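# Carry the tube rack from next room to desk

## Task

Go into the adjoining room, take the tube rack off its counter and bring it to the desk, where it must stand upright with each tube seated all the way down in a hole. Neither the rack nor any tube may ever touch the floor, or the task fails. The connecting door swings shut on its own; a magnet on the wall can keep it open. The robot must not tip over or be left leaning, or the task fails. The result only counts if it stays in place without the robot holding it, so release the rack and back away at the end.

## Robot and tools

Robot: TidyBot++, a single-arm mobile robot. The base is 0.54 m long, 0.50 m wide and 0.38 m tall and rides on four driven casters. On top sits a seven-joint arm ending in a two-finger gripper. The shoulder is 0.12 m ahead of the base centre and 0.68 m off the floor. Segments: upper arm 0.42 m, forearm 0.31 m, hand 0.31 m (wrist to the hand point). Cameras: base_camera (pinhole, 644x364) and wrist_camera (fisheye, 644x476, aimed where the hand points). Loose objects may occasionally get a brief nudge from outside.

Frames: the base frame has its origin on the floor beneath the base centre, x ahead, y to the left, z up. hand_pose is reported in it: the point halfway between the finger pads, with its z axis running out along the fingers and its y axis the direction the fingers open and close. The odometry frame is the base frame as it was when the scene began. base_odometry heading is positive to the left, range -3.142 to 3.142; it counts wheel rotation, so slip looks like travel and it drifts a few cm and degrees over many moves. base_tilt is in degrees, forward and right positive.

execute_actions: argument actions is a list holding one action or none (empty list just reports state and images). cameras picks which images come back: "base_camera", "wrist_camera" or "all"; omitted or null means all, [] means none; the pictures line lists the image order. An action may contain base, joints, or both, plus optional speeds; its motions start at once and may finish at different times.
- base: exactly one relative command, an offset from where the base last reported itself. translate_m: metres straight ahead, forward positive, -2 to 2. strafe_m: metres sideways, left positive, -2 to 2. rotate_rad: radians of turn in place, counter-clockwise from above positive, -6.3 to 6.3.
- joints: absolute target angles keyed by name, in radians except gripper_pos. joint_1_rad any angle (whole arm about vertical; positive is clockwise from above, opposite to rotate_rad). joint_2_rad shoulder -2.249 to 2.249. joint_3_rad any angle. joint_4_rad elbow -2.579 to 2.579. joint_5_rad any angle. joint_6_rad wrist -2.099 to 2.099. joint_7_rad any angle (hand down: positive is counter-clockwise from above; at 1.57 the fingers open toward robot left/right). gripper_pos 0 (open) to 1 (closed); pad gap is roughly 85 x (1 - gripper_pos) mm. Unbounded joints take the short way, so turn further in steps below half a revolution. Done tolerances: ±0.039 for joints 1-4, ±0.056 for 5-7, ±0.03 gripper.
- speeds: caps for this action only; translate_m and strafe_m 0.05 to 0.5 m/s, rotate_rad 0.1 to 1.57 rad/s (top values are the defaults). A base move needing over 8.667 s at its cap is rejected. No action may exceed 15 s.
An unknown key or out-of-range number rejects the call with no motion. Leaving a joint or the base out does not cancel an old target it may still be pushing toward. If a result reports a stop, later execute_actions, wait and finished_scene calls in that same reply are skipped.

Arm geometry: with joint_1_rad = 0, joint_3_rad = 3.14, joint_5_rad = 0 (near the start pose) the arm stays in the vertical plane through base x. Lean from vertical (forward positive): upper arm = joint_2_rad, forearm = joint_2_rad - joint_4_rad, hand = joint_2_rad - joint_4_rad - joint_6_rad. Hand reach ahead of the shoulder is the sum of length x sin(lean); height above it is the sum of length x cos(lean). The arm starts folded, hand down, poking up to 0.08 m ahead of the base, elbow up to 1.15 m high. A downward hand reaches at most about 0.94 m high, and only near the base. Closed fingertips stick out about 20 mm beyond the hand point.

wait: seconds from 0 to 10; nothing new is commanded and the state and images come back as for an empty action. zoom_image: camera (base_camera or wrist_camera) and region [x0, y0, x1, y1] in pixels from the top-left, at most 504 by 504, on that camera's latest full image. finished_scene: scene number (1 or 2); ends the scene after the last command has been held, cannot be undone, and reports success.

Result lines: base_status and joint_status say how each motion ended. done for the base only means the wheels turned the commanded amount. off_target: stopped away from target, may still push. contact_stop or time_out: target dropped, holds in place. A blocked base shoves until timeout and may still say done. joint command not followed with a cause: line means a self-collision check held back the arm targets (gripper still runs); joints then show not_followed and may be retried on later actions. on_its_own lists uncommanded motion. motor_effort gives percent of max per motor, bracket = peak of the last action; readings are biased and noisy. Motor temperatures list per-joint heat; MOTOR HOT appears from 60 °C, and at 75 °C an OVER-TEMPERATURE FAULT lets the arm sink, with limit_stop_at_motor_heat in joint_status (resend the target). ARM HIT means the arm struck the base or itself. Gripper at 1 reading done means nothing was caught; off_target means an object stopped the fingers.

Accuracy: friction leaves joints slightly off even when all done; correct by sending last command + (wanted - read). Holding an object makes the arm sag (uncorrected); never command a loaded joint to its current reading. hand_pose can itself be off 1-2 cm; trust the images.

Avoid: dropping or knocking things, letting rack or tubes reach the floor, driving while the arm is snagged above about 0.8 m (tip risk), pushing or pulling sideways on a raised hand, driving the arm into objects (a torque fault freezes the arm 10 s; limits 104.5 N m joints 1-4, 51.3 N m joints 5-7, warnings at 56.7 and 29.4), holding heavy loads for long, and hard slams. The robot holds its last command while you are composing a reply.

Each tool is called after "Request:" as name(argument=value, ...) on one line, values as JSON.

## Session

Request:
execute_actions(actions=[])

Scene clock: 0.00 s.
Motor temperatures (°C, as the motors report them): [33 30 32 35 43 36 41]
base_odometry: x=+0.000 y=+0.000 heading=+0.000 (m, m, rad; odometry frame)
base_tilt: forward=-0.3 right=+0.6 (deg)
base_status: not commanded
joint_positions: joint_1_rad=-0.009 joint_2_rad=-0.375 joint_3_rad=+3.165 joint_4_rad=-2.490 joint_5_rad=+0.014 joint_6_rad=-0.897 joint_7_rad=+1.573 gripper_pos=+0.000
joint_status: not commanded
motor_effort: joint_1_rad=-1 joint_2_rad=-1 joint_3_rad=+1 joint_4_rad=+11 joint_5_rad=+1 joint_6_rad=-1 joint_7_rad=+0 (%)
hand_pose: x=+0.2743 y=-0.0035 z=+0.6021 quat_wxyz=(+0.002, +0.998, -0.002, +0.065) (m; base frame)
pictures: base_camera, wrist_camera
Images, in order (width x height): base_camera 644x364, wrist_camera 644x476.

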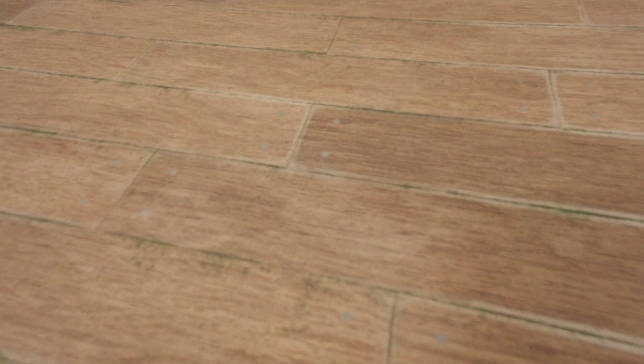

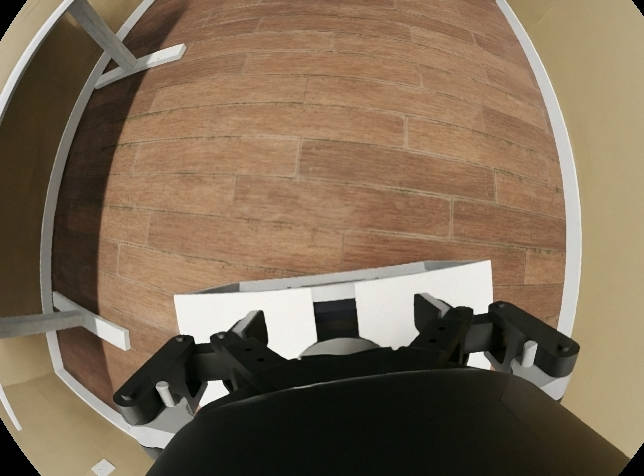

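Request:
execute_actions(actions=[{"joints":{"joint_6_rad":0.4}}], cameras=["wrist_camera"])

Scene clock: 7.27 s.
Motor temperatures (°C, as the motors report them): [33 30 32 35 43 36 41]
base_odometry: x=+0.000 y=+0.000 heading=+0.000 (m, m, rad; odometry frame)
base_tilt: forward=-0.3 right=+0.6 (deg)
base_status: not commanded
joint_positions: joint_1_rad=-0.009 joint_2_rad=-0.375 joint_3_rad=+3.165 joint_4_rad=-2.488 joint_5_rad=+0.014 joint_6_rad=+0.382 joint_7_rad=+1.573 gripper_pos=+0.000
joint_status: all done
motor_effort: joint_1_rad=-1(1) joint_2_rad=-6(7) joint_3_rad=+1(1) joint_4_rad=+19(19) joint_5_rad=+1(2) joint_6_rad=+9(9) joint_7_rad=+0(1) (%)
hand_pose: x=+0.5416 y=-0.0041 z=+0.8613 quat_wxyz=(+0.004, +0.762, +0.000, +0.648) (m; base frame)
pictures: wrist_camera
Images, in order (width x height): wrist_camera 644x476.

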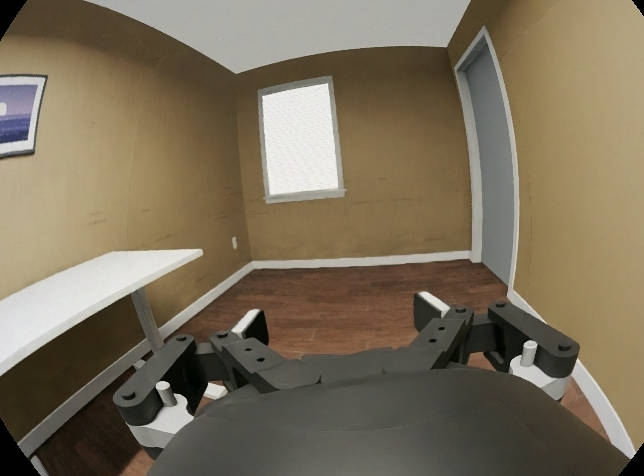

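Request:
execute_actions(actions=[{"base":{"translate_m":1.6}}], cameras=["wrist_camera"])

Request:
execute_actions(actions=[{"base":{"rotate_rad":-1.7}}])

Scene clock: 17.07 s.
Motor temperatures (°C, as the motors report them): [33 30 32 35 43 36 41]
base_odometry: x=+1.600 y=-0.001 heading=+0.000 (m, m, rad; odometry frame)
base_tilt: forward=-0.2 right=+0.6 (deg)
base_status: done
joint_positions: joint_1_rad=-0.009 joint_2_rad=-0.375 joint_3_rad=+3.165 joint_4_rad=-2.488 joint_5_rad=+0.014 joint_6_rad=+0.382 joint_7_rad=+1.573 gripper_pos=+0.000
joint_status: not commanded
motor_effort: joint_1_rad=-1(1) joint_2_rad=-7(9) joint_3_rad=+1(1) joint_4_rad=+18(19) joint_5_rad=+1(1) joint_6_rad=+9(9) joint_7_rad=+0(0) (%)
hand_pose: x=+0.5416 y=-0.0041 z=+0.8613 quat_wxyz=(+0.004, +0.762, +0.000, +0.648) (m; base frame)
pictures: wrist_camera
Images, in order (width x height): wrist_camera 644x476.

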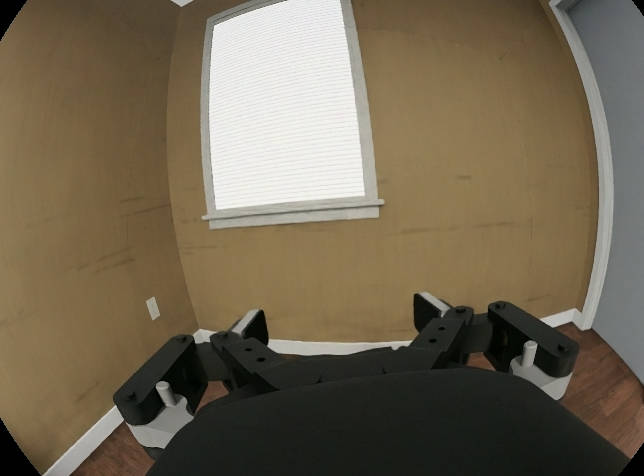

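Scene clock: 19.43 s.
Motor temperatures (°C, as the motors report them): [33 30 32 35 43 36 41]
base_odometry: x=+1.600 y=-0.001 heading=-1.700 (m, m, rad; odometry frame)
base_tilt: forward=-0.2 right=+0.6 (deg)
base_status: done
joint_positions: joint_1_rad=-0.009 joint_2_rad=-0.375 joint_3_rad=+3.165 joint_4_rad=-2.488 joint_5_rad=+0.014 joint_6_rad=+0.382 joint_7_rad=+1.573 gripper_pos=+0.000
joint_status: not commanded
motor_effort: joint_1_rad=-2(1) joint_2_rad=-6(8) joint_3_rad=+0(2) joint_4_rad=+18(18) joint_5_rad=+1(1) joint_6_rad=+9(9) joint_7_rad=-1(0) (%)
hand_pose: x=+0.5416 y=-0.0041 z=+0.8613 quat_wxyz=(+0.004, +0.762, +0.000, +0.648) (m; base frame)
pictures: base_camera, wrist_camera
Images, in order (width x height): base_camera 644x364, wrist_camera 644x476.

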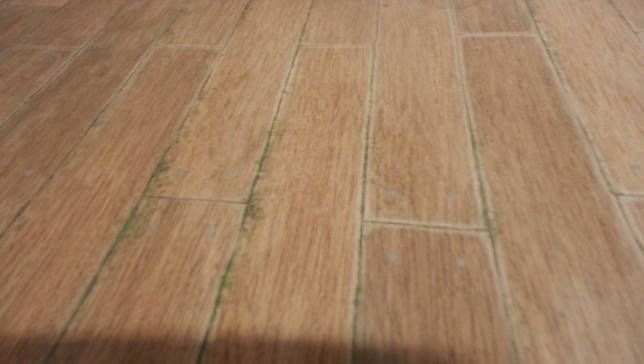

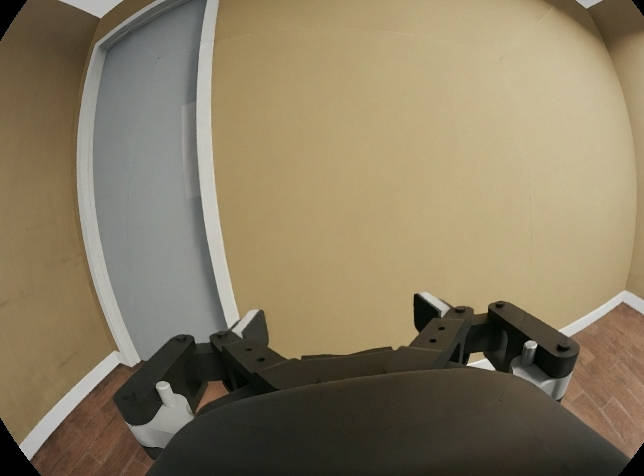

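Request:
execute_actions(actions=[{"base":{"rotate_rad":-0.12}}], cameras=[])

Request:
execute_actions(actions=[{"base":{"strafe_m":0.9},"joints":{"joint_6_rad":-0.1}}])

Scene clock: 25.27 s.
Motor temperatures (°C, as the motors report them): [33 30 32 35 43 36 41]
base_odometry: x=+1.600 y=-0.001 heading=-1.819 (m, m, rad; odometry frame)
base_tilt: forward=-0.2 right=+0.6 (deg)
base_status: done
joint_positions: joint_1_rad=-0.009 joint_2_rad=-0.375 joint_3_rad=+3.165 joint_4_rad=-2.488 joint_5_rad=+0.014 joint_6_rad=+0.382 joint_7_rad=+1.573 gripper_pos=+0.000
joint_status: not commanded
motor_effort: joint_1_rad=-2(3) joint_2_rad=-6(8) joint_3_rad=+1(2) joint_4_rad=+18(18) joint_5_rad=+2(1) joint_6_rad=+9(9) joint_7_rad=-1(0) (%)
hand_pose: x=+0.5416 y=-0.0041 z=+0.8613 quat_wxyz=(+0.004, +0.762, +0.000, +0.648) (m; base frame)
pictures: none
No camera images: the call's "cameras" was empty. Leave "cameras" out to get every camera's image.

Scene clock: 28.43 s.
Motor temperatures (°C, as the motors report them): [33 30 32 35 43 36 41]
base_odometry: x=+2.472 y=-0.223 heading=-1.820 (m, m, rad; odometry frame)
base_tilt: forward=-0.3 right=+0.6 (deg)
base_status: done
joint_positions: joint_1_rad=-0.009 joint_2_rad=-0.375 joint_3_rad=+3.165 joint_4_rad=-2.491 joint_5_rad=+0.014 joint_6_rad=-0.082 joint_7_rad=+1.573 gripper_pos=+0.000
joint_status: all done
motor_effort: joint_1_rad=-2(2) joint_2_rad=-6(6) joint_3_rad=+1(1) joint_4_rad=+17(20) joint_5_rad=+1(2) joint_6_rad=+7(9) joint_7_rad=+0(0) (%)
hand_pose: x=+0.4860 y=-0.0043 z=+0.7278 quat_wxyz=(+0.003, +0.891, -0.001, +0.455) (m; base frame)
pictures: base_camera, wrist_camera
Images, in order (width x height): base_camera 644x364, wrist_camera 644x476.

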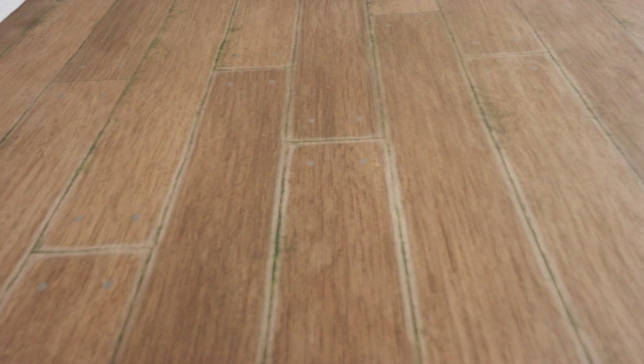

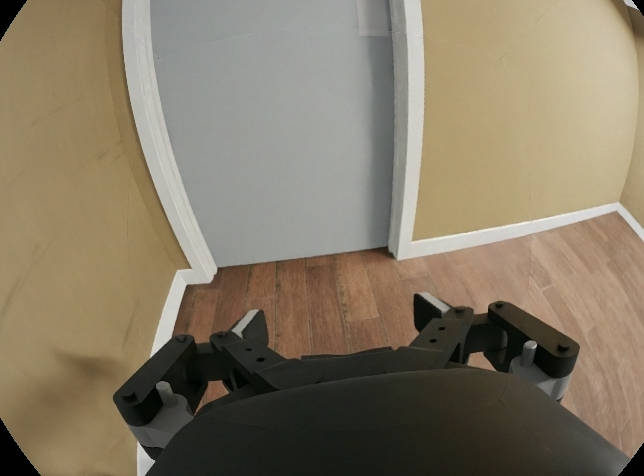

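Request:
execute_actions(actions=[{"base":{"strafe_m":0.1},"joints":{"joint_2_rad":-1.1,"joint_4_rad":-1.9,"joint_6_rad":-1.4}}], cameras=[])

Request:
execute_actions(actions=[{"base":{"translate_m":0.7}}])

Scene clock: 36.13 s.
Motor temperatures (°C, as the motors report them): [33 30 32 35 43 36 41]
base_odometry: x=+2.569 y=-0.248 heading=-1.821 (m, m, rad; odometry frame)
base_tilt: forward=-0.3 right=+0.6 (deg)
base_status: done
joint_positions: joint_1_rad=-0.009 joint_2_rad=-1.085 joint_3_rad=+3.165 joint_4_rad=-1.908 joint_5_rad=+0.014 joint_6_rad=-1.363 joint_7_rad=+1.573 gripper_pos=+0.000
joint_status: all done
motor_effort: joint_1_rad=+0(2) joint_2_rad=+16(19) joint_3_rad=+1(3) joint_4_rad=+16(19) joint_5_rad=+2(2) joint_6_rad=+7(7) joint_7_rad=+0(0) (%)
hand_pose: x=+0.2317 y=-0.0081 z=+0.9126 quat_wxyz=(-0.001, +0.888, -0.007, +0.460) (m; base frame)
pictures: none
No camera images: the call's "cameras" was empty. Leave "cameras" out to get every camera's image.

Scene clock: 38.90 s.
Motor temperatures (°C, as the motors report them): [33 30 32 35 43 36 41]
base_odometry: x=+2.396 y=-0.926 heading=-1.821 (m, m, rad; odometry frame)
base_tilt: forward=-0.3 right=+0.6 (deg)
base_status: done
joint_positions: joint_1_rad=-0.009 joint_2_rad=-1.087 joint_3_rad=+3.165 joint_4_rad=-1.907 joint_5_rad=+0.014 joint_6_rad=-1.363 joint_7_rad=+1.573 gripper_pos=+0.000
joint_status: not commanded
motor_effort: joint_1_rad=-1(1) joint_2_rad=+17(19) joint_3_rad=+1(2) joint_4_rad=+16(16) joint_5_rad=+1(1) joint_6_rad=+7(8) joint_7_rad=+0(0) (%)
hand_pose: x=+0.2313 y=-0.0081 z=+0.9132 quat_wxyz=(-0.001, +0.887, -0.007, +0.461) (m; base frame)
pictures: base_camera, wrist_camera
Images, in order (width x height): base_camera 644x364, wrist_camera 644x476.

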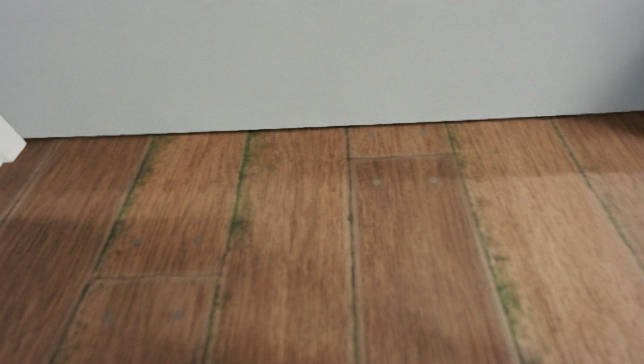

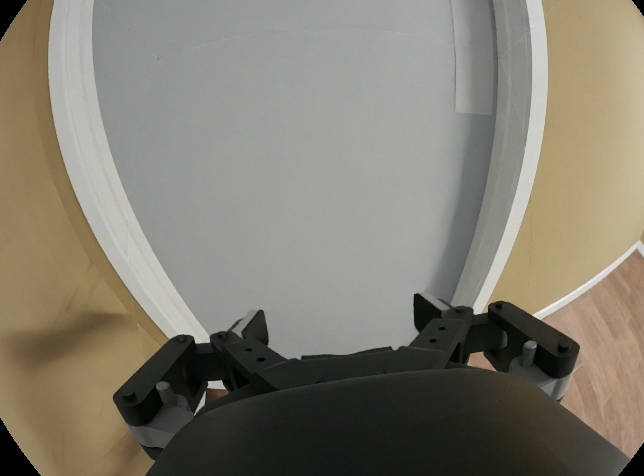

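Request:
execute_actions(actions=[{"base":{"translate_m":0.28}}], cameras=["base_camera"])

Request:
execute_actions(actions=[{"base":{"translate_m":0.45},"speeds":{"translate_m":0.07}}])

Scene clock: 45.70 s.
Motor temperatures (°C, as the motors report them): [33 30 32 35 43 36 41]
base_odometry: x=+2.327 y=-1.198 heading=-1.821 (m, m, rad; odometry frame)
base_tilt: forward=-0.3 right=+0.6 (deg)
base_status: done
joint_positions: joint_1_rad=-0.009 joint_2_rad=-1.088 joint_3_rad=+3.165 joint_4_rad=-1.906 joint_5_rad=+0.014 joint_6_rad=-1.363 joint_7_rad=+1.573 gripper_pos=+0.000
joint_status: not commanded
motor_effort: joint_1_rad=-1(1) joint_2_rad=+16(20) joint_3_rad=+1(2) joint_4_rad=+16(17) joint_5_rad=+1(1) joint_6_rad=+7(8) joint_7_rad=+0(0) (%)
hand_pose: x=+0.2309 y=-0.0081 z=+0.9137 quat_wxyz=(-0.001, +0.887, -0.007, +0.462) (m; base frame)
pictures: base_camera
Images, in order (width x height): base_camera 644x364.

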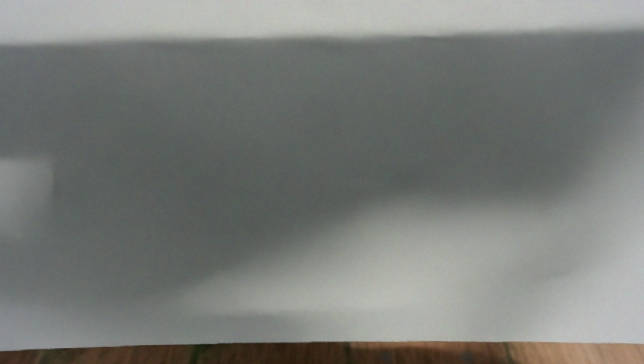

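Scene clock: 52.63 s.
Motor temperatures (°C, as the motors report them): [33 30 32 35 43 36 41]
base_odometry: x=+2.216 y=-1.634 heading=-1.821 (m, m, rad; odometry frame)
base_tilt: forward=-0.3 right=+0.6 (deg)
base_status: done
joint_positions: joint_1_rad=-0.009 joint_2_rad=-1.089 joint_3_rad=+3.165 joint_4_rad=-1.906 joint_5_rad=+0.014 joint_6_rad=-1.363 joint_7_rad=+1.573 gripper_pos=+0.000
joint_status: not commanded
motor_effort: joint_1_rad=-1(0) joint_2_rad=+17(19) joint_3_rad=+1(2) joint_4_rad=+16(17) joint_5_rad=+1(1) joint_6_rad=+7(8) joint_7_rad=+0(1) (%)
hand_pose: x=+0.2306 y=-0.0081 z=+0.9140 quat_wxyz=(-0.001, +0.887, -0.007, +0.463) (m; base frame)
pictures: base_camera, wrist_camera
Images, in order (width x height): base_camera 644x364, wrist_camera 644x476.

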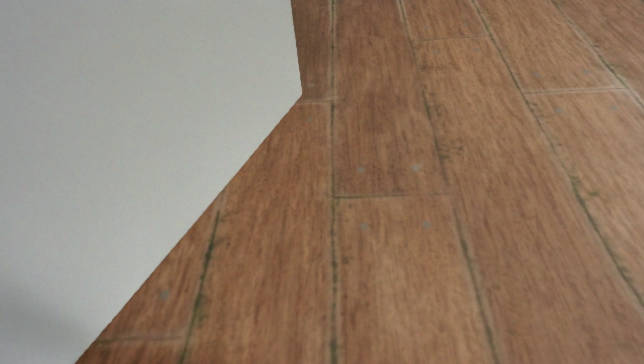

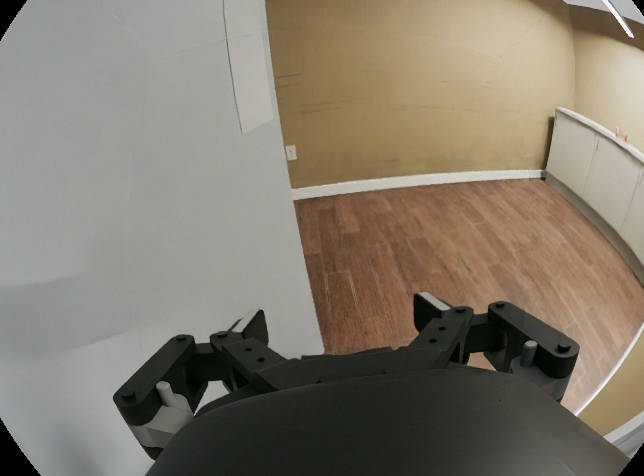

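Request:
execute_actions(actions=[{"base":{"translate_m":0.5},"speeds":{"translate_m":0.2}}], cameras=[])

Request:
execute_actions(actions=[{"base":{"strafe_m":0.15},"speeds":{"strafe_m":0.06},"joints":{"joint_6_rad":-1.9}}])

Scene clock: 58.60 s.
Motor temperatures (°C, as the motors report them): [33 30 32 35 43 36 41]
base_odometry: x=+2.092 y=-2.118 heading=-1.821 (m, m, rad; odometry frame)
base_tilt: forward=-0.3 right=+0.6 (deg)
base_status: done
joint_positions: joint_1_rad=-0.009 joint_2_rad=-1.091 joint_3_rad=+3.165 joint_4_rad=-1.906 joint_5_rad=+0.014 joint_6_rad=-1.363 joint_7_rad=+1.573 gripper_pos=+0.000
joint_status: not commanded
motor_effort: joint_1_rad=-1(1) joint_2_rad=+17(20) joint_3_rad=+1(1) joint_4_rad=+15(16) joint_5_rad=+1(1) joint_6_rad=+7(8) joint_7_rad=+0(1) (%)
hand_pose: x=+0.2304 y=-0.0082 z=+0.9142 quat_wxyz=(-0.001, +0.886, -0.007, +0.463) (m; base frame)
pictures: none
No camera images: the call's "cameras" was empty. Leave "cameras" out to get every camera's image.

Scene clock: 61.63 s.
Motor temperatures (°C, as the motors report them): [33 30 32 35 43 36 41]
base_odometry: x=+2.237 y=-2.156 heading=-1.822 (m, m, rad; odometry frame)
base_tilt: forward=-0.3 right=+0.6 (deg)
base_status: done
joint_positions: joint_1_rad=-0.009 joint_2_rad=-1.091 joint_3_rad=+3.165 joint_4_rad=-1.905 joint_5_rad=+0.014 joint_6_rad=-1.882 joint_7_rad=+1.573 gripper_pos=+0.000
joint_status: all done
motor_effort: joint_1_rad=-1(1) joint_2_rad=+19(21) joint_3_rad=+1(2) joint_4_rad=+14(16) joint_5_rad=+1(1) joint_6_rad=+3(7) joint_7_rad=+0(0) (%)
hand_pose: x=+0.1085 y=-0.0056 z=+0.8112 quat_wxyz=(-0.004, +0.975, -0.006, +0.221) (m; base frame)
pictures: base_camera, wrist_camera
Images, in order (width x height): base_camera 644x364, wrist_camera 644x476.

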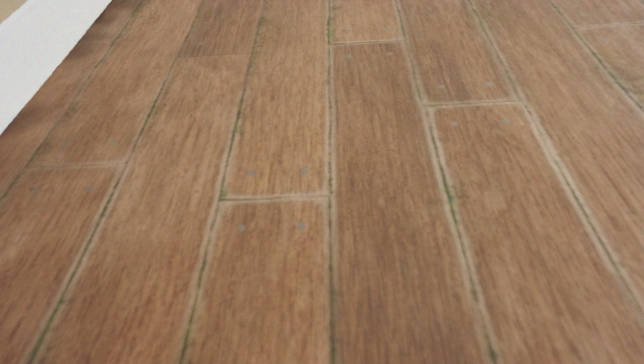

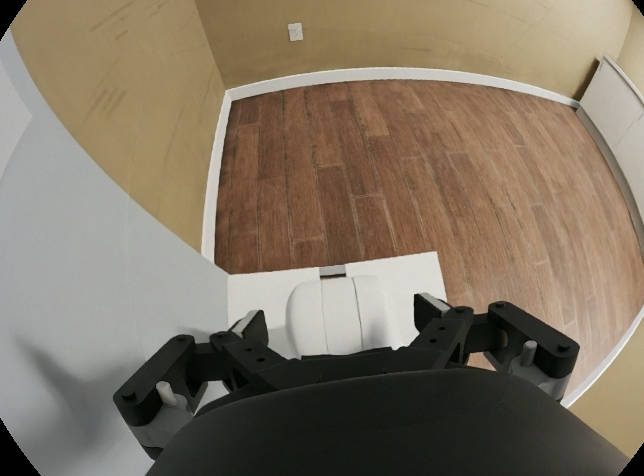

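Request:
execute_actions(actions=[{"base":{"strafe_m":-0.1},"speeds":{"strafe_m":0.1}}], cameras=["wrist_camera"])

Scene clock: 66.50 s.
Motor temperatures (°C, as the motors report them): [33 30 32 35 43 36 41]
base_odometry: x=+2.140 y=-2.131 heading=-1.822 (m, m, rad; odometry frame)
base_tilt: forward=-0.3 right=+0.6 (deg)
base_status: done
joint_positions: joint_1_rad=-0.009 joint_2_rad=-1.091 joint_3_rad=+3.165 joint_4_rad=-1.905 joint_5_rad=+0.014 joint_6_rad=-1.882 joint_7_rad=+1.573 gripper_pos=+0.000
joint_status: not commanded
motor_effort: joint_1_rad=+0(2) joint_2_rad=+18(21) joint_3_rad=+1(2) joint_4_rad=+14(14) joint_5_rad=+1(0) joint_6_rad=+4(4) joint_7_rad=+0(0) (%)
hand_pose: x=+0.1085 y=-0.0056 z=+0.8112 quat_wxyz=(-0.004, +0.975, -0.006, +0.221) (m; base frame)
pictures: wrist_camera
Images, in order (width x height): wrist_camera 644x476.

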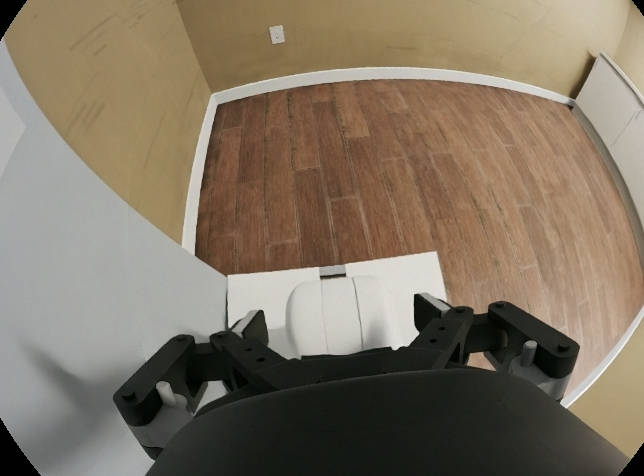

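Not latched. Move forward so the base pushes near the edge, and look at the gap.

Request:
execute_actions(actions=[{"base":{"translate_m":0.3},"speeds":{"translate_m":0.2},"joints":{"joint_1_rad":-0.9}}], cameras=[])

Request:
execute_actions(actions=[{"base":{"strafe_m":0.13},"speeds":{"strafe_m":0.06}}])

Scene clock: 72.13 s.
Motor temperatures (°C, as the motors report them): [33 30 32 35 43 36 41]
base_odometry: x=+2.066 y=-2.421 heading=-1.822 (m, m, rad; odometry frame)
base_tilt: forward=-0.3 right=+0.6 (deg)
base_status: done
joint_positions: joint_1_rad=-0.886 joint_2_rad=-1.091 joint_3_rad=+3.165 joint_4_rad=-1.905 joint_5_rad=+0.014 joint_6_rad=-1.882 joint_7_rad=+1.573 gripper_pos=+0.000
joint_status: all done
motor_effort: joint_1_rad=-1(0) joint_2_rad=+19(21) joint_3_rad=+1(2) joint_4_rad=+13(14) joint_5_rad=+1(1) joint_6_rad=+4(4) joint_7_rad=+0(0) (%)
hand_pose: x=+0.1166 y=-0.0116 z=+0.8112 quat_wxyz=(-0.097, +0.885, +0.409, +0.198) (m; base frame)
pictures: none
No camera images: the call's "cameras" was empty. Leave "cameras" out to get every camera's image.

Scene clock: 74.83 s.
Motor temperatures (°C, as the motors report them): [33 30 32 35 43 36 41]
base_odometry: x=+2.191 y=-2.454 heading=-1.822 (m, m, rad; odometry frame)
base_tilt: forward=-0.3 right=+0.6 (deg)
base_status: done
joint_positions: joint_1_rad=-0.886 joint_2_rad=-1.091 joint_3_rad=+3.165 joint_4_rad=-1.905 joint_5_rad=+0.014 joint_6_rad=-1.882 joint_7_rad=+1.573 gripper_pos=+0.000
joint_status: not commanded
motor_effort: joint_1_rad=+0(1) joint_2_rad=+19(23) joint_3_rad=+1(1) joint_4_rad=+13(14) joint_5_rad=+2(1) joint_6_rad=+4(4) joint_7_rad=-1(1) (%)
hand_pose: x=+0.1166 y=-0.0117 z=+0.8112 quat_wxyz=(-0.097, +0.885, +0.409, +0.198) (m; base frame)
pictures: base_camera, wrist_camera
Images, in order (width x height): base_camera 644x364, wrist_camera 644x476.

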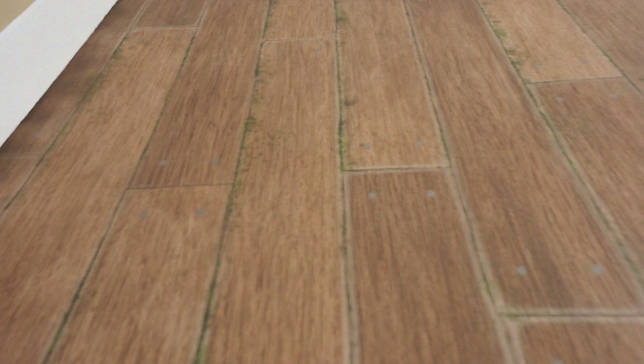

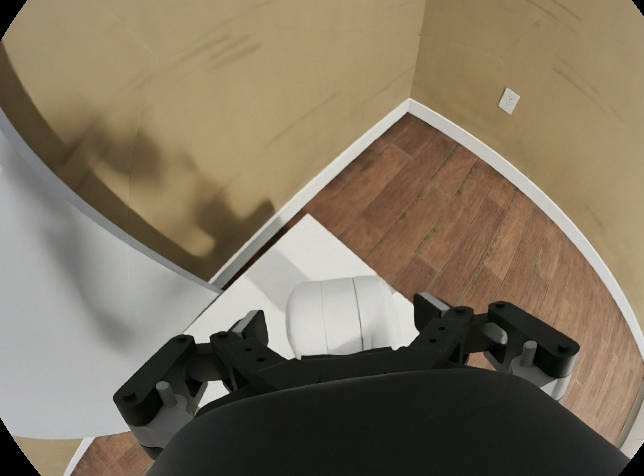

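Request:
execute_actions(actions=[{"base":{"strafe_m":0.03},"speeds":{"strafe_m":0.05}}])

Request:
execute_actions(actions=[{"base":{"strafe_m":-0.1},"speeds":{"strafe_m":0.1}}], cameras=["wrist_camera"])

Scene clock: 79.53 s.
Motor temperatures (°C, as the motors report them): [33 31 32 35 43 36 41]
base_odometry: x=+2.220 y=-2.461 heading=-1.822 (m, m, rad; odometry frame)
base_tilt: forward=-0.3 right=+0.6 (deg)
base_status: done
joint_positions: joint_1_rad=-0.886 joint_2_rad=-1.091 joint_3_rad=+3.165 joint_4_rad=-1.905 joint_5_rad=+0.014 joint_6_rad=-1.882 joint_7_rad=+1.573 gripper_pos=+0.000
joint_status: not commanded
motor_effort: joint_1_rad=-2(0) joint_2_rad=+18(22) joint_3_rad=+1(2) joint_4_rad=+14(14) joint_5_rad=+1(1) joint_6_rad=+4(4) joint_7_rad=+0(1) (%)
hand_pose: x=+0.1166 y=-0.0117 z=+0.8112 quat_wxyz=(-0.097, +0.885, +0.409, +0.198) (m; base frame)
pictures: base_camera, wrist_camera
Images, in order (width x height): base_camera 644x364, wrist_camera 644x476.

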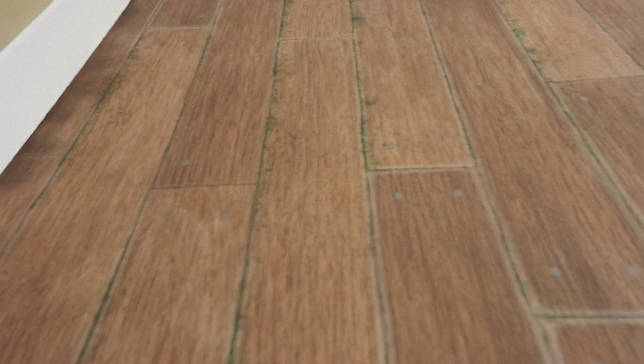

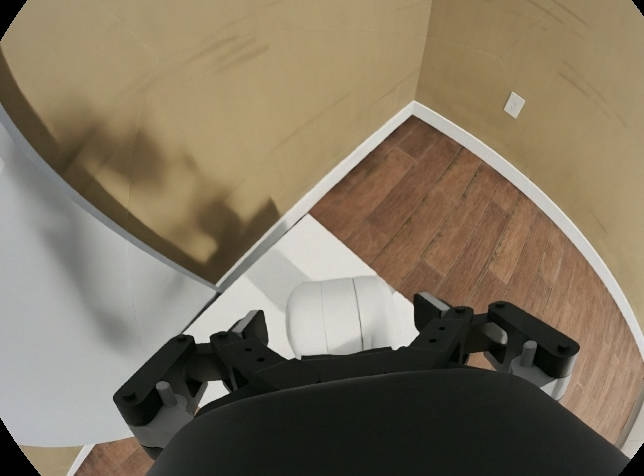

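Scene clock: 81.07 s.
Motor temperatures (°C, as the motors report them): [33 31 32 35 43 36 41]
base_odometry: x=+2.123 y=-2.437 heading=-1.821 (m, m, rad; odometry frame)
base_tilt: forward=-0.3 right=+0.6 (deg)
base_status: done
joint_positions: joint_1_rad=-0.886 joint_2_rad=-1.092 joint_3_rad=+3.165 joint_4_rad=-1.905 joint_5_rad=+0.014 joint_6_rad=-1.882 joint_7_rad=+1.573 gripper_pos=+0.000
joint_status: not commanded
motor_effort: joint_1_rad=-1(2) joint_2_rad=+19(21) joint_3_rad=+1(2) joint_4_rad=+14(14) joint_5_rad=+2(1) joint_6_rad=+3(4) joint_7_rad=-1(0) (%)
hand_pose: x=+0.1165 y=-0.0117 z=+0.8112 quat_wxyz=(-0.097, +0.885, +0.409, +0.199) (m; base frame)
pictures: wrist_camera
Images, in order (width x height): wrist_camera 644x476.

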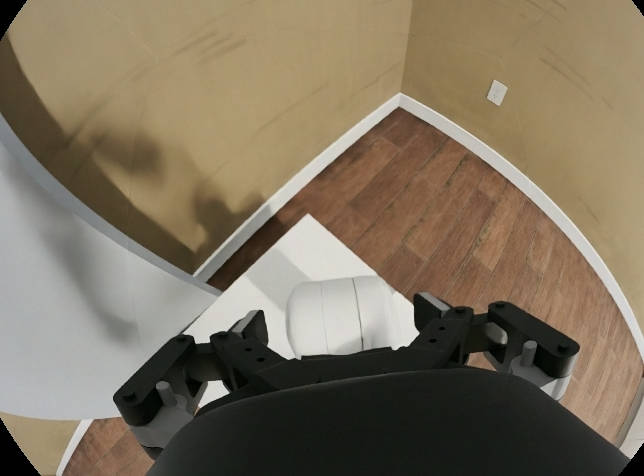

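Still following. Push further.

Request:
execute_actions(actions=[{"base":{"strafe_m":0.14},"speeds":{"strafe_m":0.06}}])

Scene clock: 88.37 s.
Motor temperatures (°C, as the motors report them): [33 31 32 35 43 36 41]
base_odometry: x=+2.242 y=-2.467 heading=-1.820 (m, m, rad; odometry frame)
base_tilt: forward=-0.3 right=+0.6 (deg)
base_status: strafe_m time_out (by the wheels' count: +0.123 of +0.140)
joint_positions: joint_1_rad=-0.887 joint_2_rad=-1.093 joint_3_rad=+3.165 joint_4_rad=-1.904 joint_5_rad=+0.014 joint_6_rad=-1.883 joint_7_rad=+1.573 gripper_pos=+0.000
joint_status: not commanded
motor_effort: joint_1_rad=-2(8) joint_2_rad=+20(33) joint_3_rad=+2(6) joint_4_rad=+14(15) joint_5_rad=+2(2) joint_6_rad=+4(7) joint_7_rad=+0(0) (%)
hand_pose: x=+0.1163 y=-0.0118 z=+0.8114 quat_wxyz=(-0.097, +0.885, +0.410, +0.199) (m; base frame)
pictures: base_camera, wrist_camera
Images, in order (width x height): base_camera 644x364, wrist_camera 644x476.

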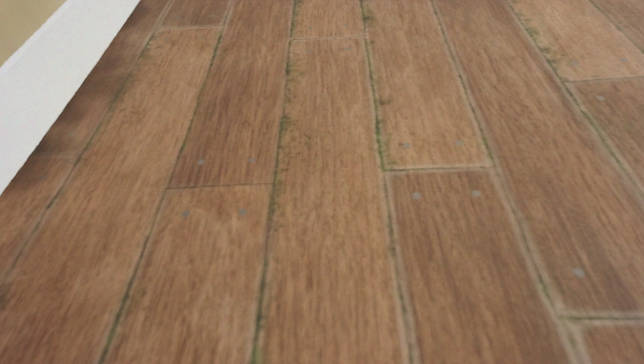

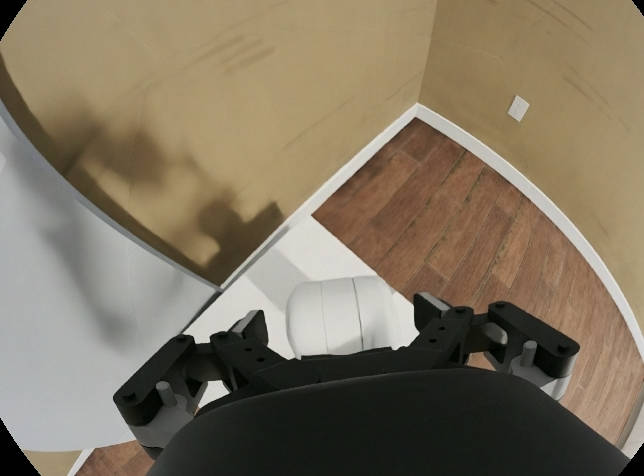

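Request:
execute_actions(actions=[{"base":{"strafe_m":-0.12},"speeds":{"strafe_m":0.1}}], cameras=["wrist_camera"])

Scene clock: 92.47 s.
Motor temperatures (°C, as the motors report them): [33 31 32 35 43 36 41]
base_odometry: x=+2.126 y=-2.438 heading=-1.820 (m, m, rad; odometry frame)
base_tilt: forward=-0.3 right=+0.6 (deg)
base_status: done
joint_positions: joint_1_rad=-0.887 joint_2_rad=-1.093 joint_3_rad=+3.165 joint_4_rad=-1.904 joint_5_rad=+0.014 joint_6_rad=-1.883 joint_7_rad=+1.573 gripper_pos=+0.000
joint_status: not commanded
motor_effort: joint_1_rad=-1(3) joint_2_rad=+19(21) joint_3_rad=+1(2) joint_4_rad=+14(14) joint_5_rad=+2(1) joint_6_rad=+4(4) joint_7_rad=+0(0) (%)
hand_pose: x=+0.1163 y=-0.0119 z=+0.8114 quat_wxyz=(-0.097, +0.885, +0.410, +0.199) (m; base frame)
pictures: wrist_camera
Images, in order (width x height): wrist_camera 644x476.

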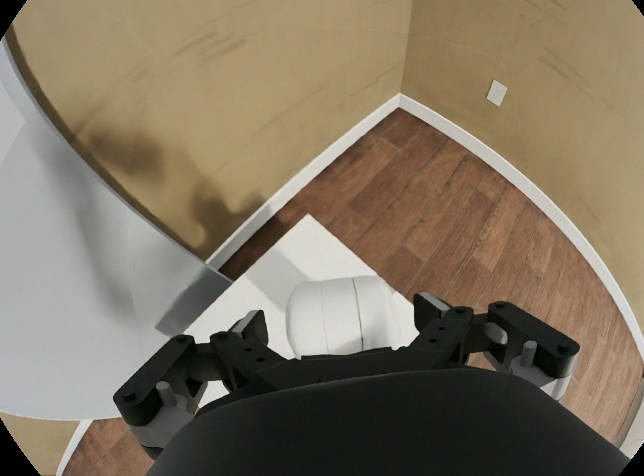

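Latched.

Request:
execute_actions(actions=[{"base":{"strafe_m":-1.5},"joints":{"joint_1_rad":0,"joint_6_rad":-1.0}}], cameras=[])

Request:
execute_actions(actions=[{"base":{"rotate_rad":-1.571}}])

Scene clock: 100.37 s.
Motor temperatures (°C, as the motors report them): [33 31 32 35 43 36 41]
base_odometry: x=+0.672 y=-2.068 heading=-1.820 (m, m, rad; odometry frame)
base_tilt: forward=-0.3 right=+0.6 (deg)
base_status: done
joint_positions: joint_1_rad=-0.019 joint_2_rad=-1.093 joint_3_rad=+3.165 joint_4_rad=-1.904 joint_5_rad=+0.014 joint_6_rad=-1.039 joint_7_rad=+1.573 gripper_pos=+0.000
joint_status: all done
motor_effort: joint_1_rad=-1(0) joint_2_rad=+17(19) joint_3_rad=+1(2) joint_4_rad=+16(16) joint_5_rad=+1(1) joint_6_rad=+9(8) joint_7_rad=-1(0) (%)
hand_pose: x=+0.2727 y=-0.0078 z=+1.0060 quat_wxyz=(-0.003, +0.799, -0.003, +0.601) (m; base frame)
pictures: none
No camera images: the call's "cameras" was empty. Leave "cameras" out to get every camera's image.

Scene clock: 102.67 s.
Motor temperatures (°C, as the motors report them): [33 31 32 35 43 36 41]
base_odometry: x=+0.672 y=-2.068 heading=+2.893 (m, m, rad; odometry frame)
base_tilt: forward=-0.3 right=+0.6 (deg)
base_status: done
joint_positions: joint_1_rad=-0.017 joint_2_rad=-1.093 joint_3_rad=+3.165 joint_4_rad=-1.904 joint_5_rad=+0.014 joint_6_rad=-1.039 joint_7_rad=+1.573 gripper_pos=+0.000
joint_status: not commanded
motor_effort: joint_1_rad=-1(2) joint_2_rad=+16(16) joint_3_rad=+1(2) joint_4_rad=+17(16) joint_5_rad=+2(1) joint_6_rad=+9(8) joint_7_rad=-1(0) (%)
hand_pose: x=+0.2727 y=-0.0081 z=+1.0060 quat_wxyz=(-0.002, +0.799, -0.003, +0.601) (m; base frame)
pictures: base_camera, wrist_camera
Images, in order (width x height): base_camera 644x364, wrist_camera 644x476.

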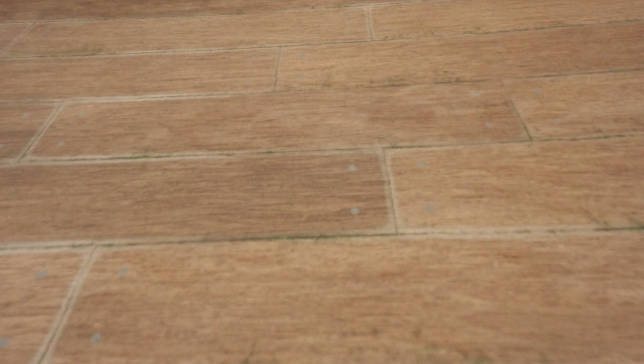

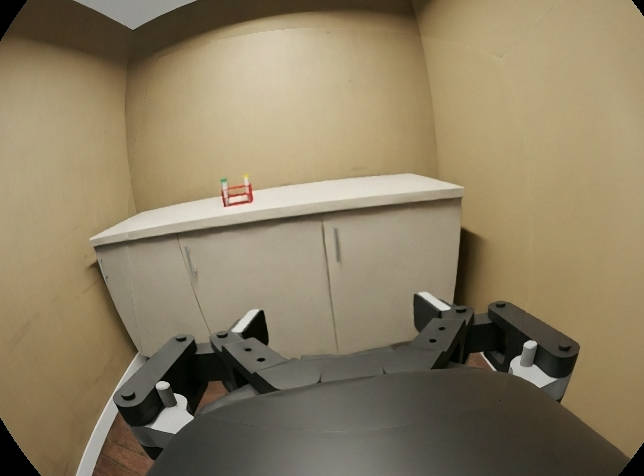

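Request:
execute_actions(actions=[{"base":{"strafe_m":0.42}}], cameras=[])

Request:
execute_actions(actions=[{"base":{"translate_m":0.6}}])

Request:
zoom_image(camera="wrist_camera", region=[240,130,420,265])

Scene clock: 108.87 s.
Motor temperatures (°C, as the motors report them): [33 31 32 36 43 36 41]
base_odometry: x=+0.568 y=-2.475 heading=+2.892 (m, m, rad; odometry frame)
base_tilt: forward=-0.3 right=+0.6 (deg)
base_status: done
joint_positions: joint_1_rad=-0.013 joint_2_rad=-1.093 joint_3_rad=+3.164 joint_4_rad=-1.904 joint_5_rad=+0.014 joint_6_rad=-1.039 joint_7_rad=+1.573 gripper_pos=+0.000
joint_status: not commanded
motor_effort: joint_1_rad=-1(1) joint_2_rad=+15(17) joint_3_rad=+1(3) joint_4_rad=+17(16) joint_5_rad=+1(0) joint_6_rad=+9(9) joint_7_rad=+0(0) (%)
hand_pose: x=+0.2727 y=-0.0087 z=+1.0060 quat_wxyz=(-0.001, +0.799, -0.005, +0.601) (m; base frame)
pictures: none
No camera images: the call's "cameras" was empty. Leave "cameras" out to get every camera's image.

Scene clock: 111.43 s.
Motor temperatures (°C, as the motors report them): [33 31 32 36 43 36 41]
base_odometry: x=-0.013 y=-2.327 heading=+2.892 (m, m, rad; odometry frame)
base_tilt: forward=-0.3 right=+0.6 (deg)
base_status: done
joint_positions: joint_1_rad=-0.013 joint_2_rad=-1.093 joint_3_rad=+3.164 joint_4_rad=-1.904 joint_5_rad=+0.014 joint_6_rad=-1.038 joint_7_rad=+1.573 gripper_pos=+0.000
joint_status: not commanded
motor_effort: joint_1_rad=-1(1) joint_2_rad=+14(20) joint_3_rad=+1(1) joint_4_rad=+16(17) joint_5_rad=+1(1) joint_6_rad=+9(9) joint_7_rad=+0(0) (%)
hand_pose: x=+0.2726 y=-0.0087 z=+1.0065 quat_wxyz=(-0.001, +0.798, -0.005, +0.602) (m; base frame)
pictures: base_camera, wrist_camera
Images, in order (width x height): base_camera 644x364, wrist_camera 644x476.

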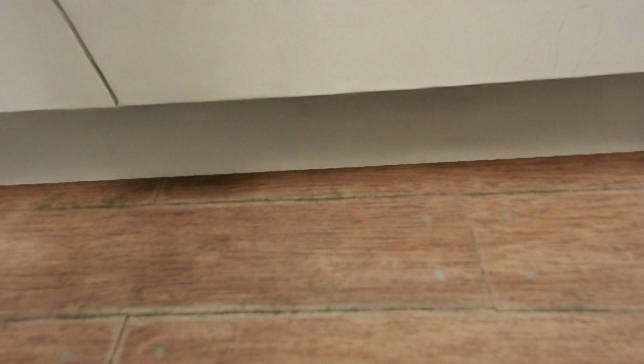

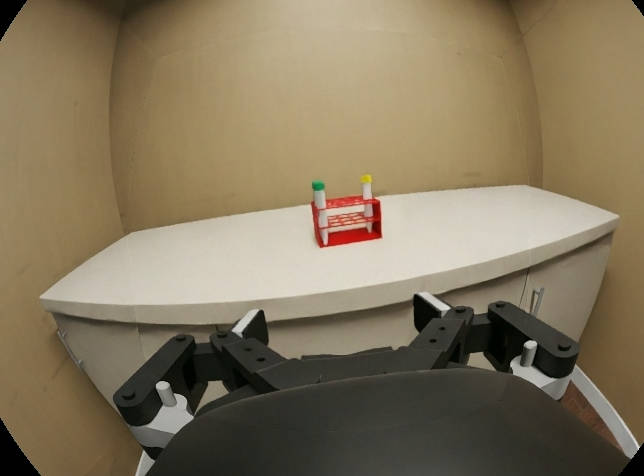

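Region (240, 130, 420, 265) of wrist_camera's 644x476 image, scaled by 2.800; it fills the top 378 rows of this view, and the rest is white.

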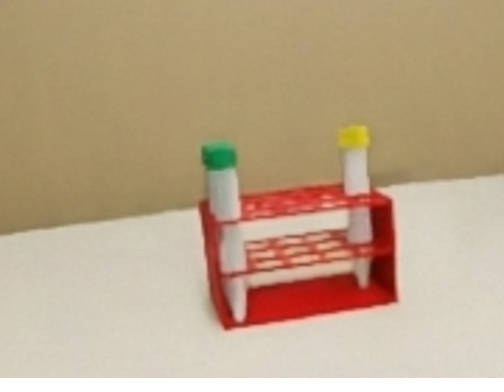

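Request:
execute_actions(actions=[{"joints":{"joint_2_rad":-0.3,"joint_4_rad":-1.5,"joint_6_rad":-1.0,"gripper_pos":0.5}}], cameras=["wrist_camera"])

Request:
zoom_image(camera="wrist_camera", region=[240,100,460,300])

Scene clock: 127.90 s.
Motor temperatures (°C, as the motors report them): [33 31 32 36 43 37 41]
base_odometry: x=-0.013 y=-2.327 heading=+2.892 (m, m, rad; odometry frame)
base_tilt: forward=-0.2 right=+0.6 (deg)
base_status: not commanded
joint_positions: joint_1_rad=-0.013 joint_2_rad=-0.315 joint_3_rad=+3.164 joint_4_rad=-1.512 joint_5_rad=+0.014 joint_6_rad=-1.038 joint_7_rad=+1.573 gripper_pos=+0.500
joint_status: all done
motor_effort: joint_1_rad=-1(1) joint_2_rad=-8(18) joint_3_rad=+1(1) joint_4_rad=+19(18) joint_5_rad=+2(2) joint_6_rad=+7(9) joint_7_rad=+0(0) (%)
hand_pose: x=+0.5266 y=-0.0084 z=+1.0045 quat_wxyz=(+0.006, +0.899, -0.004, +0.437) (m; base frame)
pictures: wrist_camera
Images, in order (width x height): wrist_camera 644x476.

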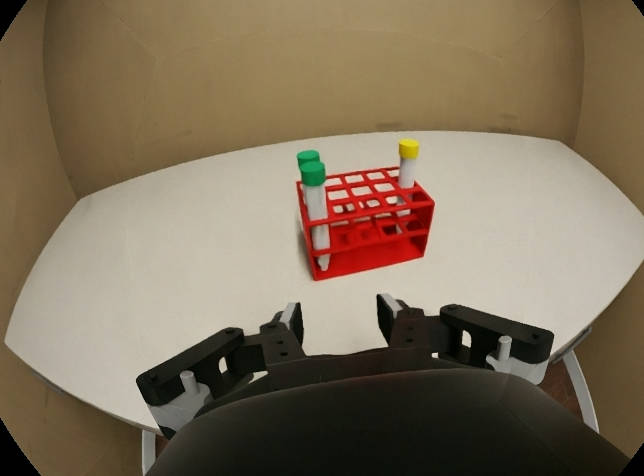

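Region (240, 100, 460, 300) of wrist_camera's 644x476 image, scaled by 2.291; it fills the top 458 rows of this view, and the rest is white.

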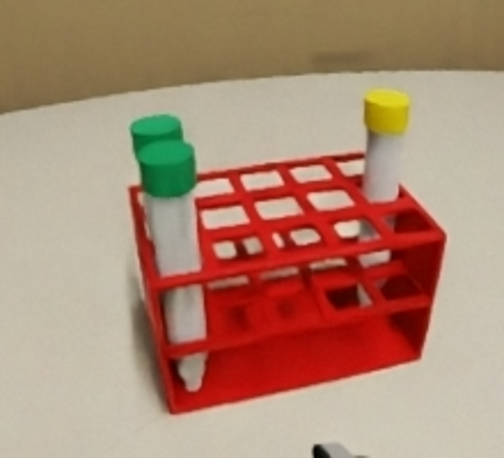

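Request:
execute_actions(actions=[{"base":{"translate_m":-0.15},"joints":{"joint_1_rad":0.01,"joint_2_rad":-0.192,"joint_3_rad":3.13,"joint_4_rad":-2.015,"joint_5_rad":0,"joint_6_rad":0.22,"joint_7_rad":0.0,"gripper_pos":0.6}}], cameras=["wrist_camera"])

Scene clock: 143.93 s.
Motor temperatures (°C, as the motors report them): [33 31 32 36 43 37 41]
base_odometry: x=+0.132 y=-2.364 heading=+2.892 (m, m, rad; odometry frame)
base_tilt: forward=-0.3 right=+0.6 (deg)
base_status: done
joint_positions: joint_1_rad=-0.012 joint_2_rad=-0.212 joint_3_rad=+3.150 joint_4_rad=-2.009 joint_5_rad=+0.014 joint_6_rad=+0.182 joint_7_rad=+0.033 gripper_pos=+0.600
joint_status: all done
motor_effort: joint_1_rad=-1(2) joint_2_rad=-15(15) joint_3_rad=+1(1) joint_4_rad=+20(21) joint_5_rad=+1(1) joint_6_rad=+9(10) joint_7_rad=-1(0) (%)
hand_pose: x=+0.6479 y=+0.0035 z=+1.0089 quat_wxyz=(-0.479, +0.524, -0.498, +0.498) (m; base frame)
pictures: wrist_camera
Images, in order (width x height): wrist_camera 644x476.

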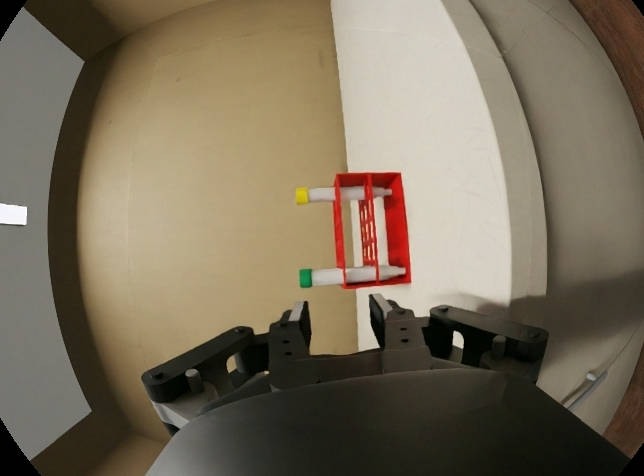

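Request:
execute_actions(actions=[{"base":{"strafe_m":-0.05},"joints":{"joint_7_rad":-0.03}}], cameras=[])

Request:
execute_actions(actions=[{"base":{"translate_m":0.1},"speeds":{"translate_m":0.1}}], cameras=["wrist_camera"])

Scene clock: 152.53 s.
Motor temperatures (°C, as the motors report them): [33 31 32 36 43 37 41]
base_odometry: x=+0.145 y=-2.316 heading=+2.892 (m, m, rad; odometry frame)
base_tilt: forward=-0.3 right=+0.6 (deg)
base_status: done
joint_positions: joint_1_rad=-0.005 joint_2_rad=-0.212 joint_3_rad=+3.142 joint_4_rad=-2.009 joint_5_rad=+0.014 joint_6_rad=+0.182 joint_7_rad=+0.006 gripper_pos=+0.600
joint_status: all done
motor_effort: joint_1_rad=-1(2) joint_2_rad=-15(16) joint_3_rad=+1(2) joint_4_rad=+20(20) joint_5_rad=+1(2) joint_6_rad=+9(9) joint_7_rad=+0(0) (%)
hand_pose: x=+0.6478 y=+0.0043 z=+1.0089 quat_wxyz=(-0.486, +0.518, -0.504, +0.492) (m; base frame)
pictures: none
No camera images: the call's "cameras" was empty. Leave "cameras" out to get every camera's image.

Scene clock: 154.13 s.
Motor temperatures (°C, as the motors report them): [33 31 32 36 43 37 41]
base_odometry: x=+0.048 y=-2.291 heading=+2.892 (m, m, rad; odometry frame)
base_tilt: forward=-0.3 right=+0.6 (deg)
base_status: done
joint_positions: joint_1_rad=-0.005 joint_2_rad=-0.206 joint_3_rad=+3.142 joint_4_rad=-2.009 joint_5_rad=+0.014 joint_6_rad=+0.182 joint_7_rad=+0.006 gripper_pos=+0.600
joint_status: not commanded
motor_effort: joint_1_rad=-1(1) joint_2_rad=-16(18) joint_3_rad=+1(1) joint_4_rad=+20(21) joint_5_rad=+2(2) joint_6_rad=+9(9) joint_7_rad=+0(0) (%)
hand_pose: x=+0.6497 y=+0.0044 z=+1.0057 quat_wxyz=(-0.484, +0.519, -0.505, +0.491) (m; base frame)
pictures: wrist_camera
Images, in order (width x height): wrist_camera 644x476.

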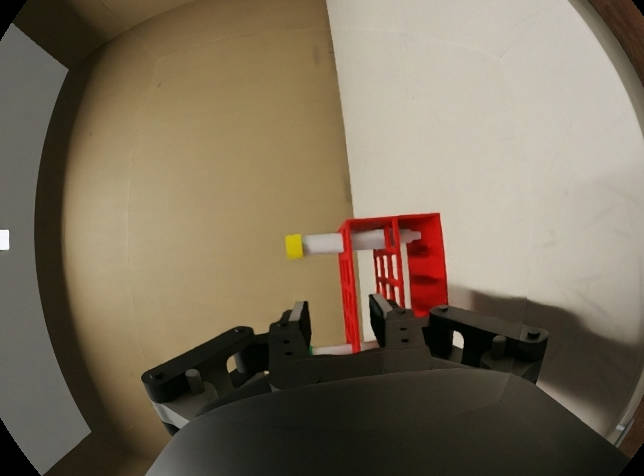

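Request:
execute_actions(actions=[{"base":{"translate_m":0.04},"speeds":{"translate_m":0.05},"joints":{"joint_2_rad":-0.168}}], cameras=["wrist_camera"])

Scene clock: 164.77 s.
Motor temperatures (°C, as the motors report them): [33 31 32 36 43 37 41]
base_odometry: x=+0.009 y=-2.281 heading=+2.892 (m, m, rad; odometry frame)
base_tilt: forward=-0.2 right=+0.6 (deg)
base_status: done
joint_positions: joint_1_rad=-0.005 joint_2_rad=-0.186 joint_3_rad=+3.142 joint_4_rad=-2.009 joint_5_rad=+0.014 joint_6_rad=+0.182 joint_7_rad=+0.006 gripper_pos=+0.600
joint_status: all done
motor_effort: joint_1_rad=-1(2) joint_2_rad=-16(19) joint_3_rad=+0(0) joint_4_rad=+20(21) joint_5_rad=+2(1) joint_6_rad=+9(9) joint_7_rad=+0(0) (%)
hand_pose: x=+0.6562 y=+0.0044 z=+0.9945 quat_wxyz=(-0.479, +0.524, -0.510, +0.485) (m; base frame)
pictures: wrist_camera
Images, in order (width x height): wrist_camera 644x476.

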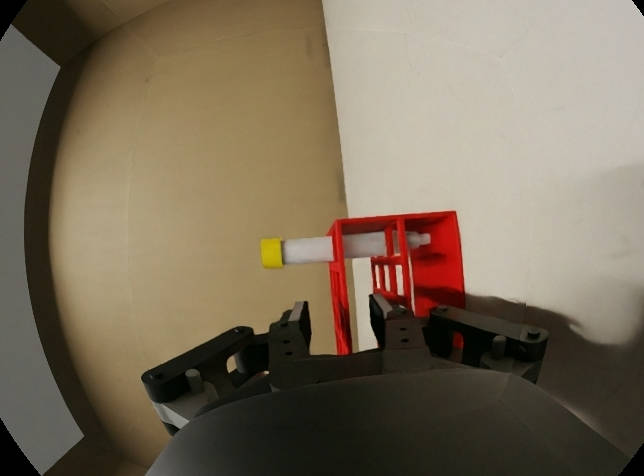

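Request:
execute_actions(actions=[{"base":{"translate_m":0.04},"speeds":{"translate_m":0.05},"joints":{"gripper_pos":0.66}}], cameras=["wrist_camera"])

Scene clock: 168.70 s.
Motor temperatures (°C, as the motors report them): [33 31 32 36 43 37 41]
base_odometry: x=-0.030 y=-2.271 heading=+2.891 (m, m, rad; odometry frame)
base_tilt: forward=-0.2 right=+0.6 (deg)
base_status: done
joint_positions: joint_1_rad=-0.005 joint_2_rad=-0.183 joint_3_rad=+3.142 joint_4_rad=-2.009 joint_5_rad=+0.014 joint_6_rad=+0.182 joint_7_rad=+0.006 gripper_pos=+0.660
joint_status: all done
motor_effort: joint_1_rad=-1(2) joint_2_rad=-16(18) joint_3_rad=+0(0) joint_4_rad=+20(21) joint_5_rad=+2(2) joint_6_rad=+9(9) joint_7_rad=-1(0) (%)
hand_pose: x=+0.6569 y=+0.0044 z=+0.9934 quat_wxyz=(-0.478, +0.525, -0.511, +0.485) (m; base frame)
pictures: wrist_camera
Images, in order (width x height): wrist_camera 644x476.

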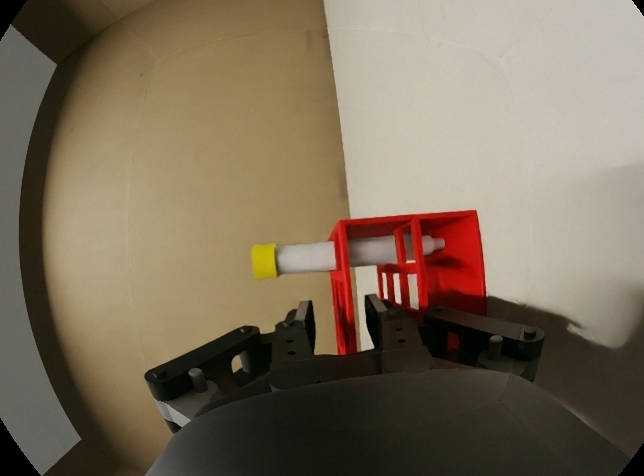

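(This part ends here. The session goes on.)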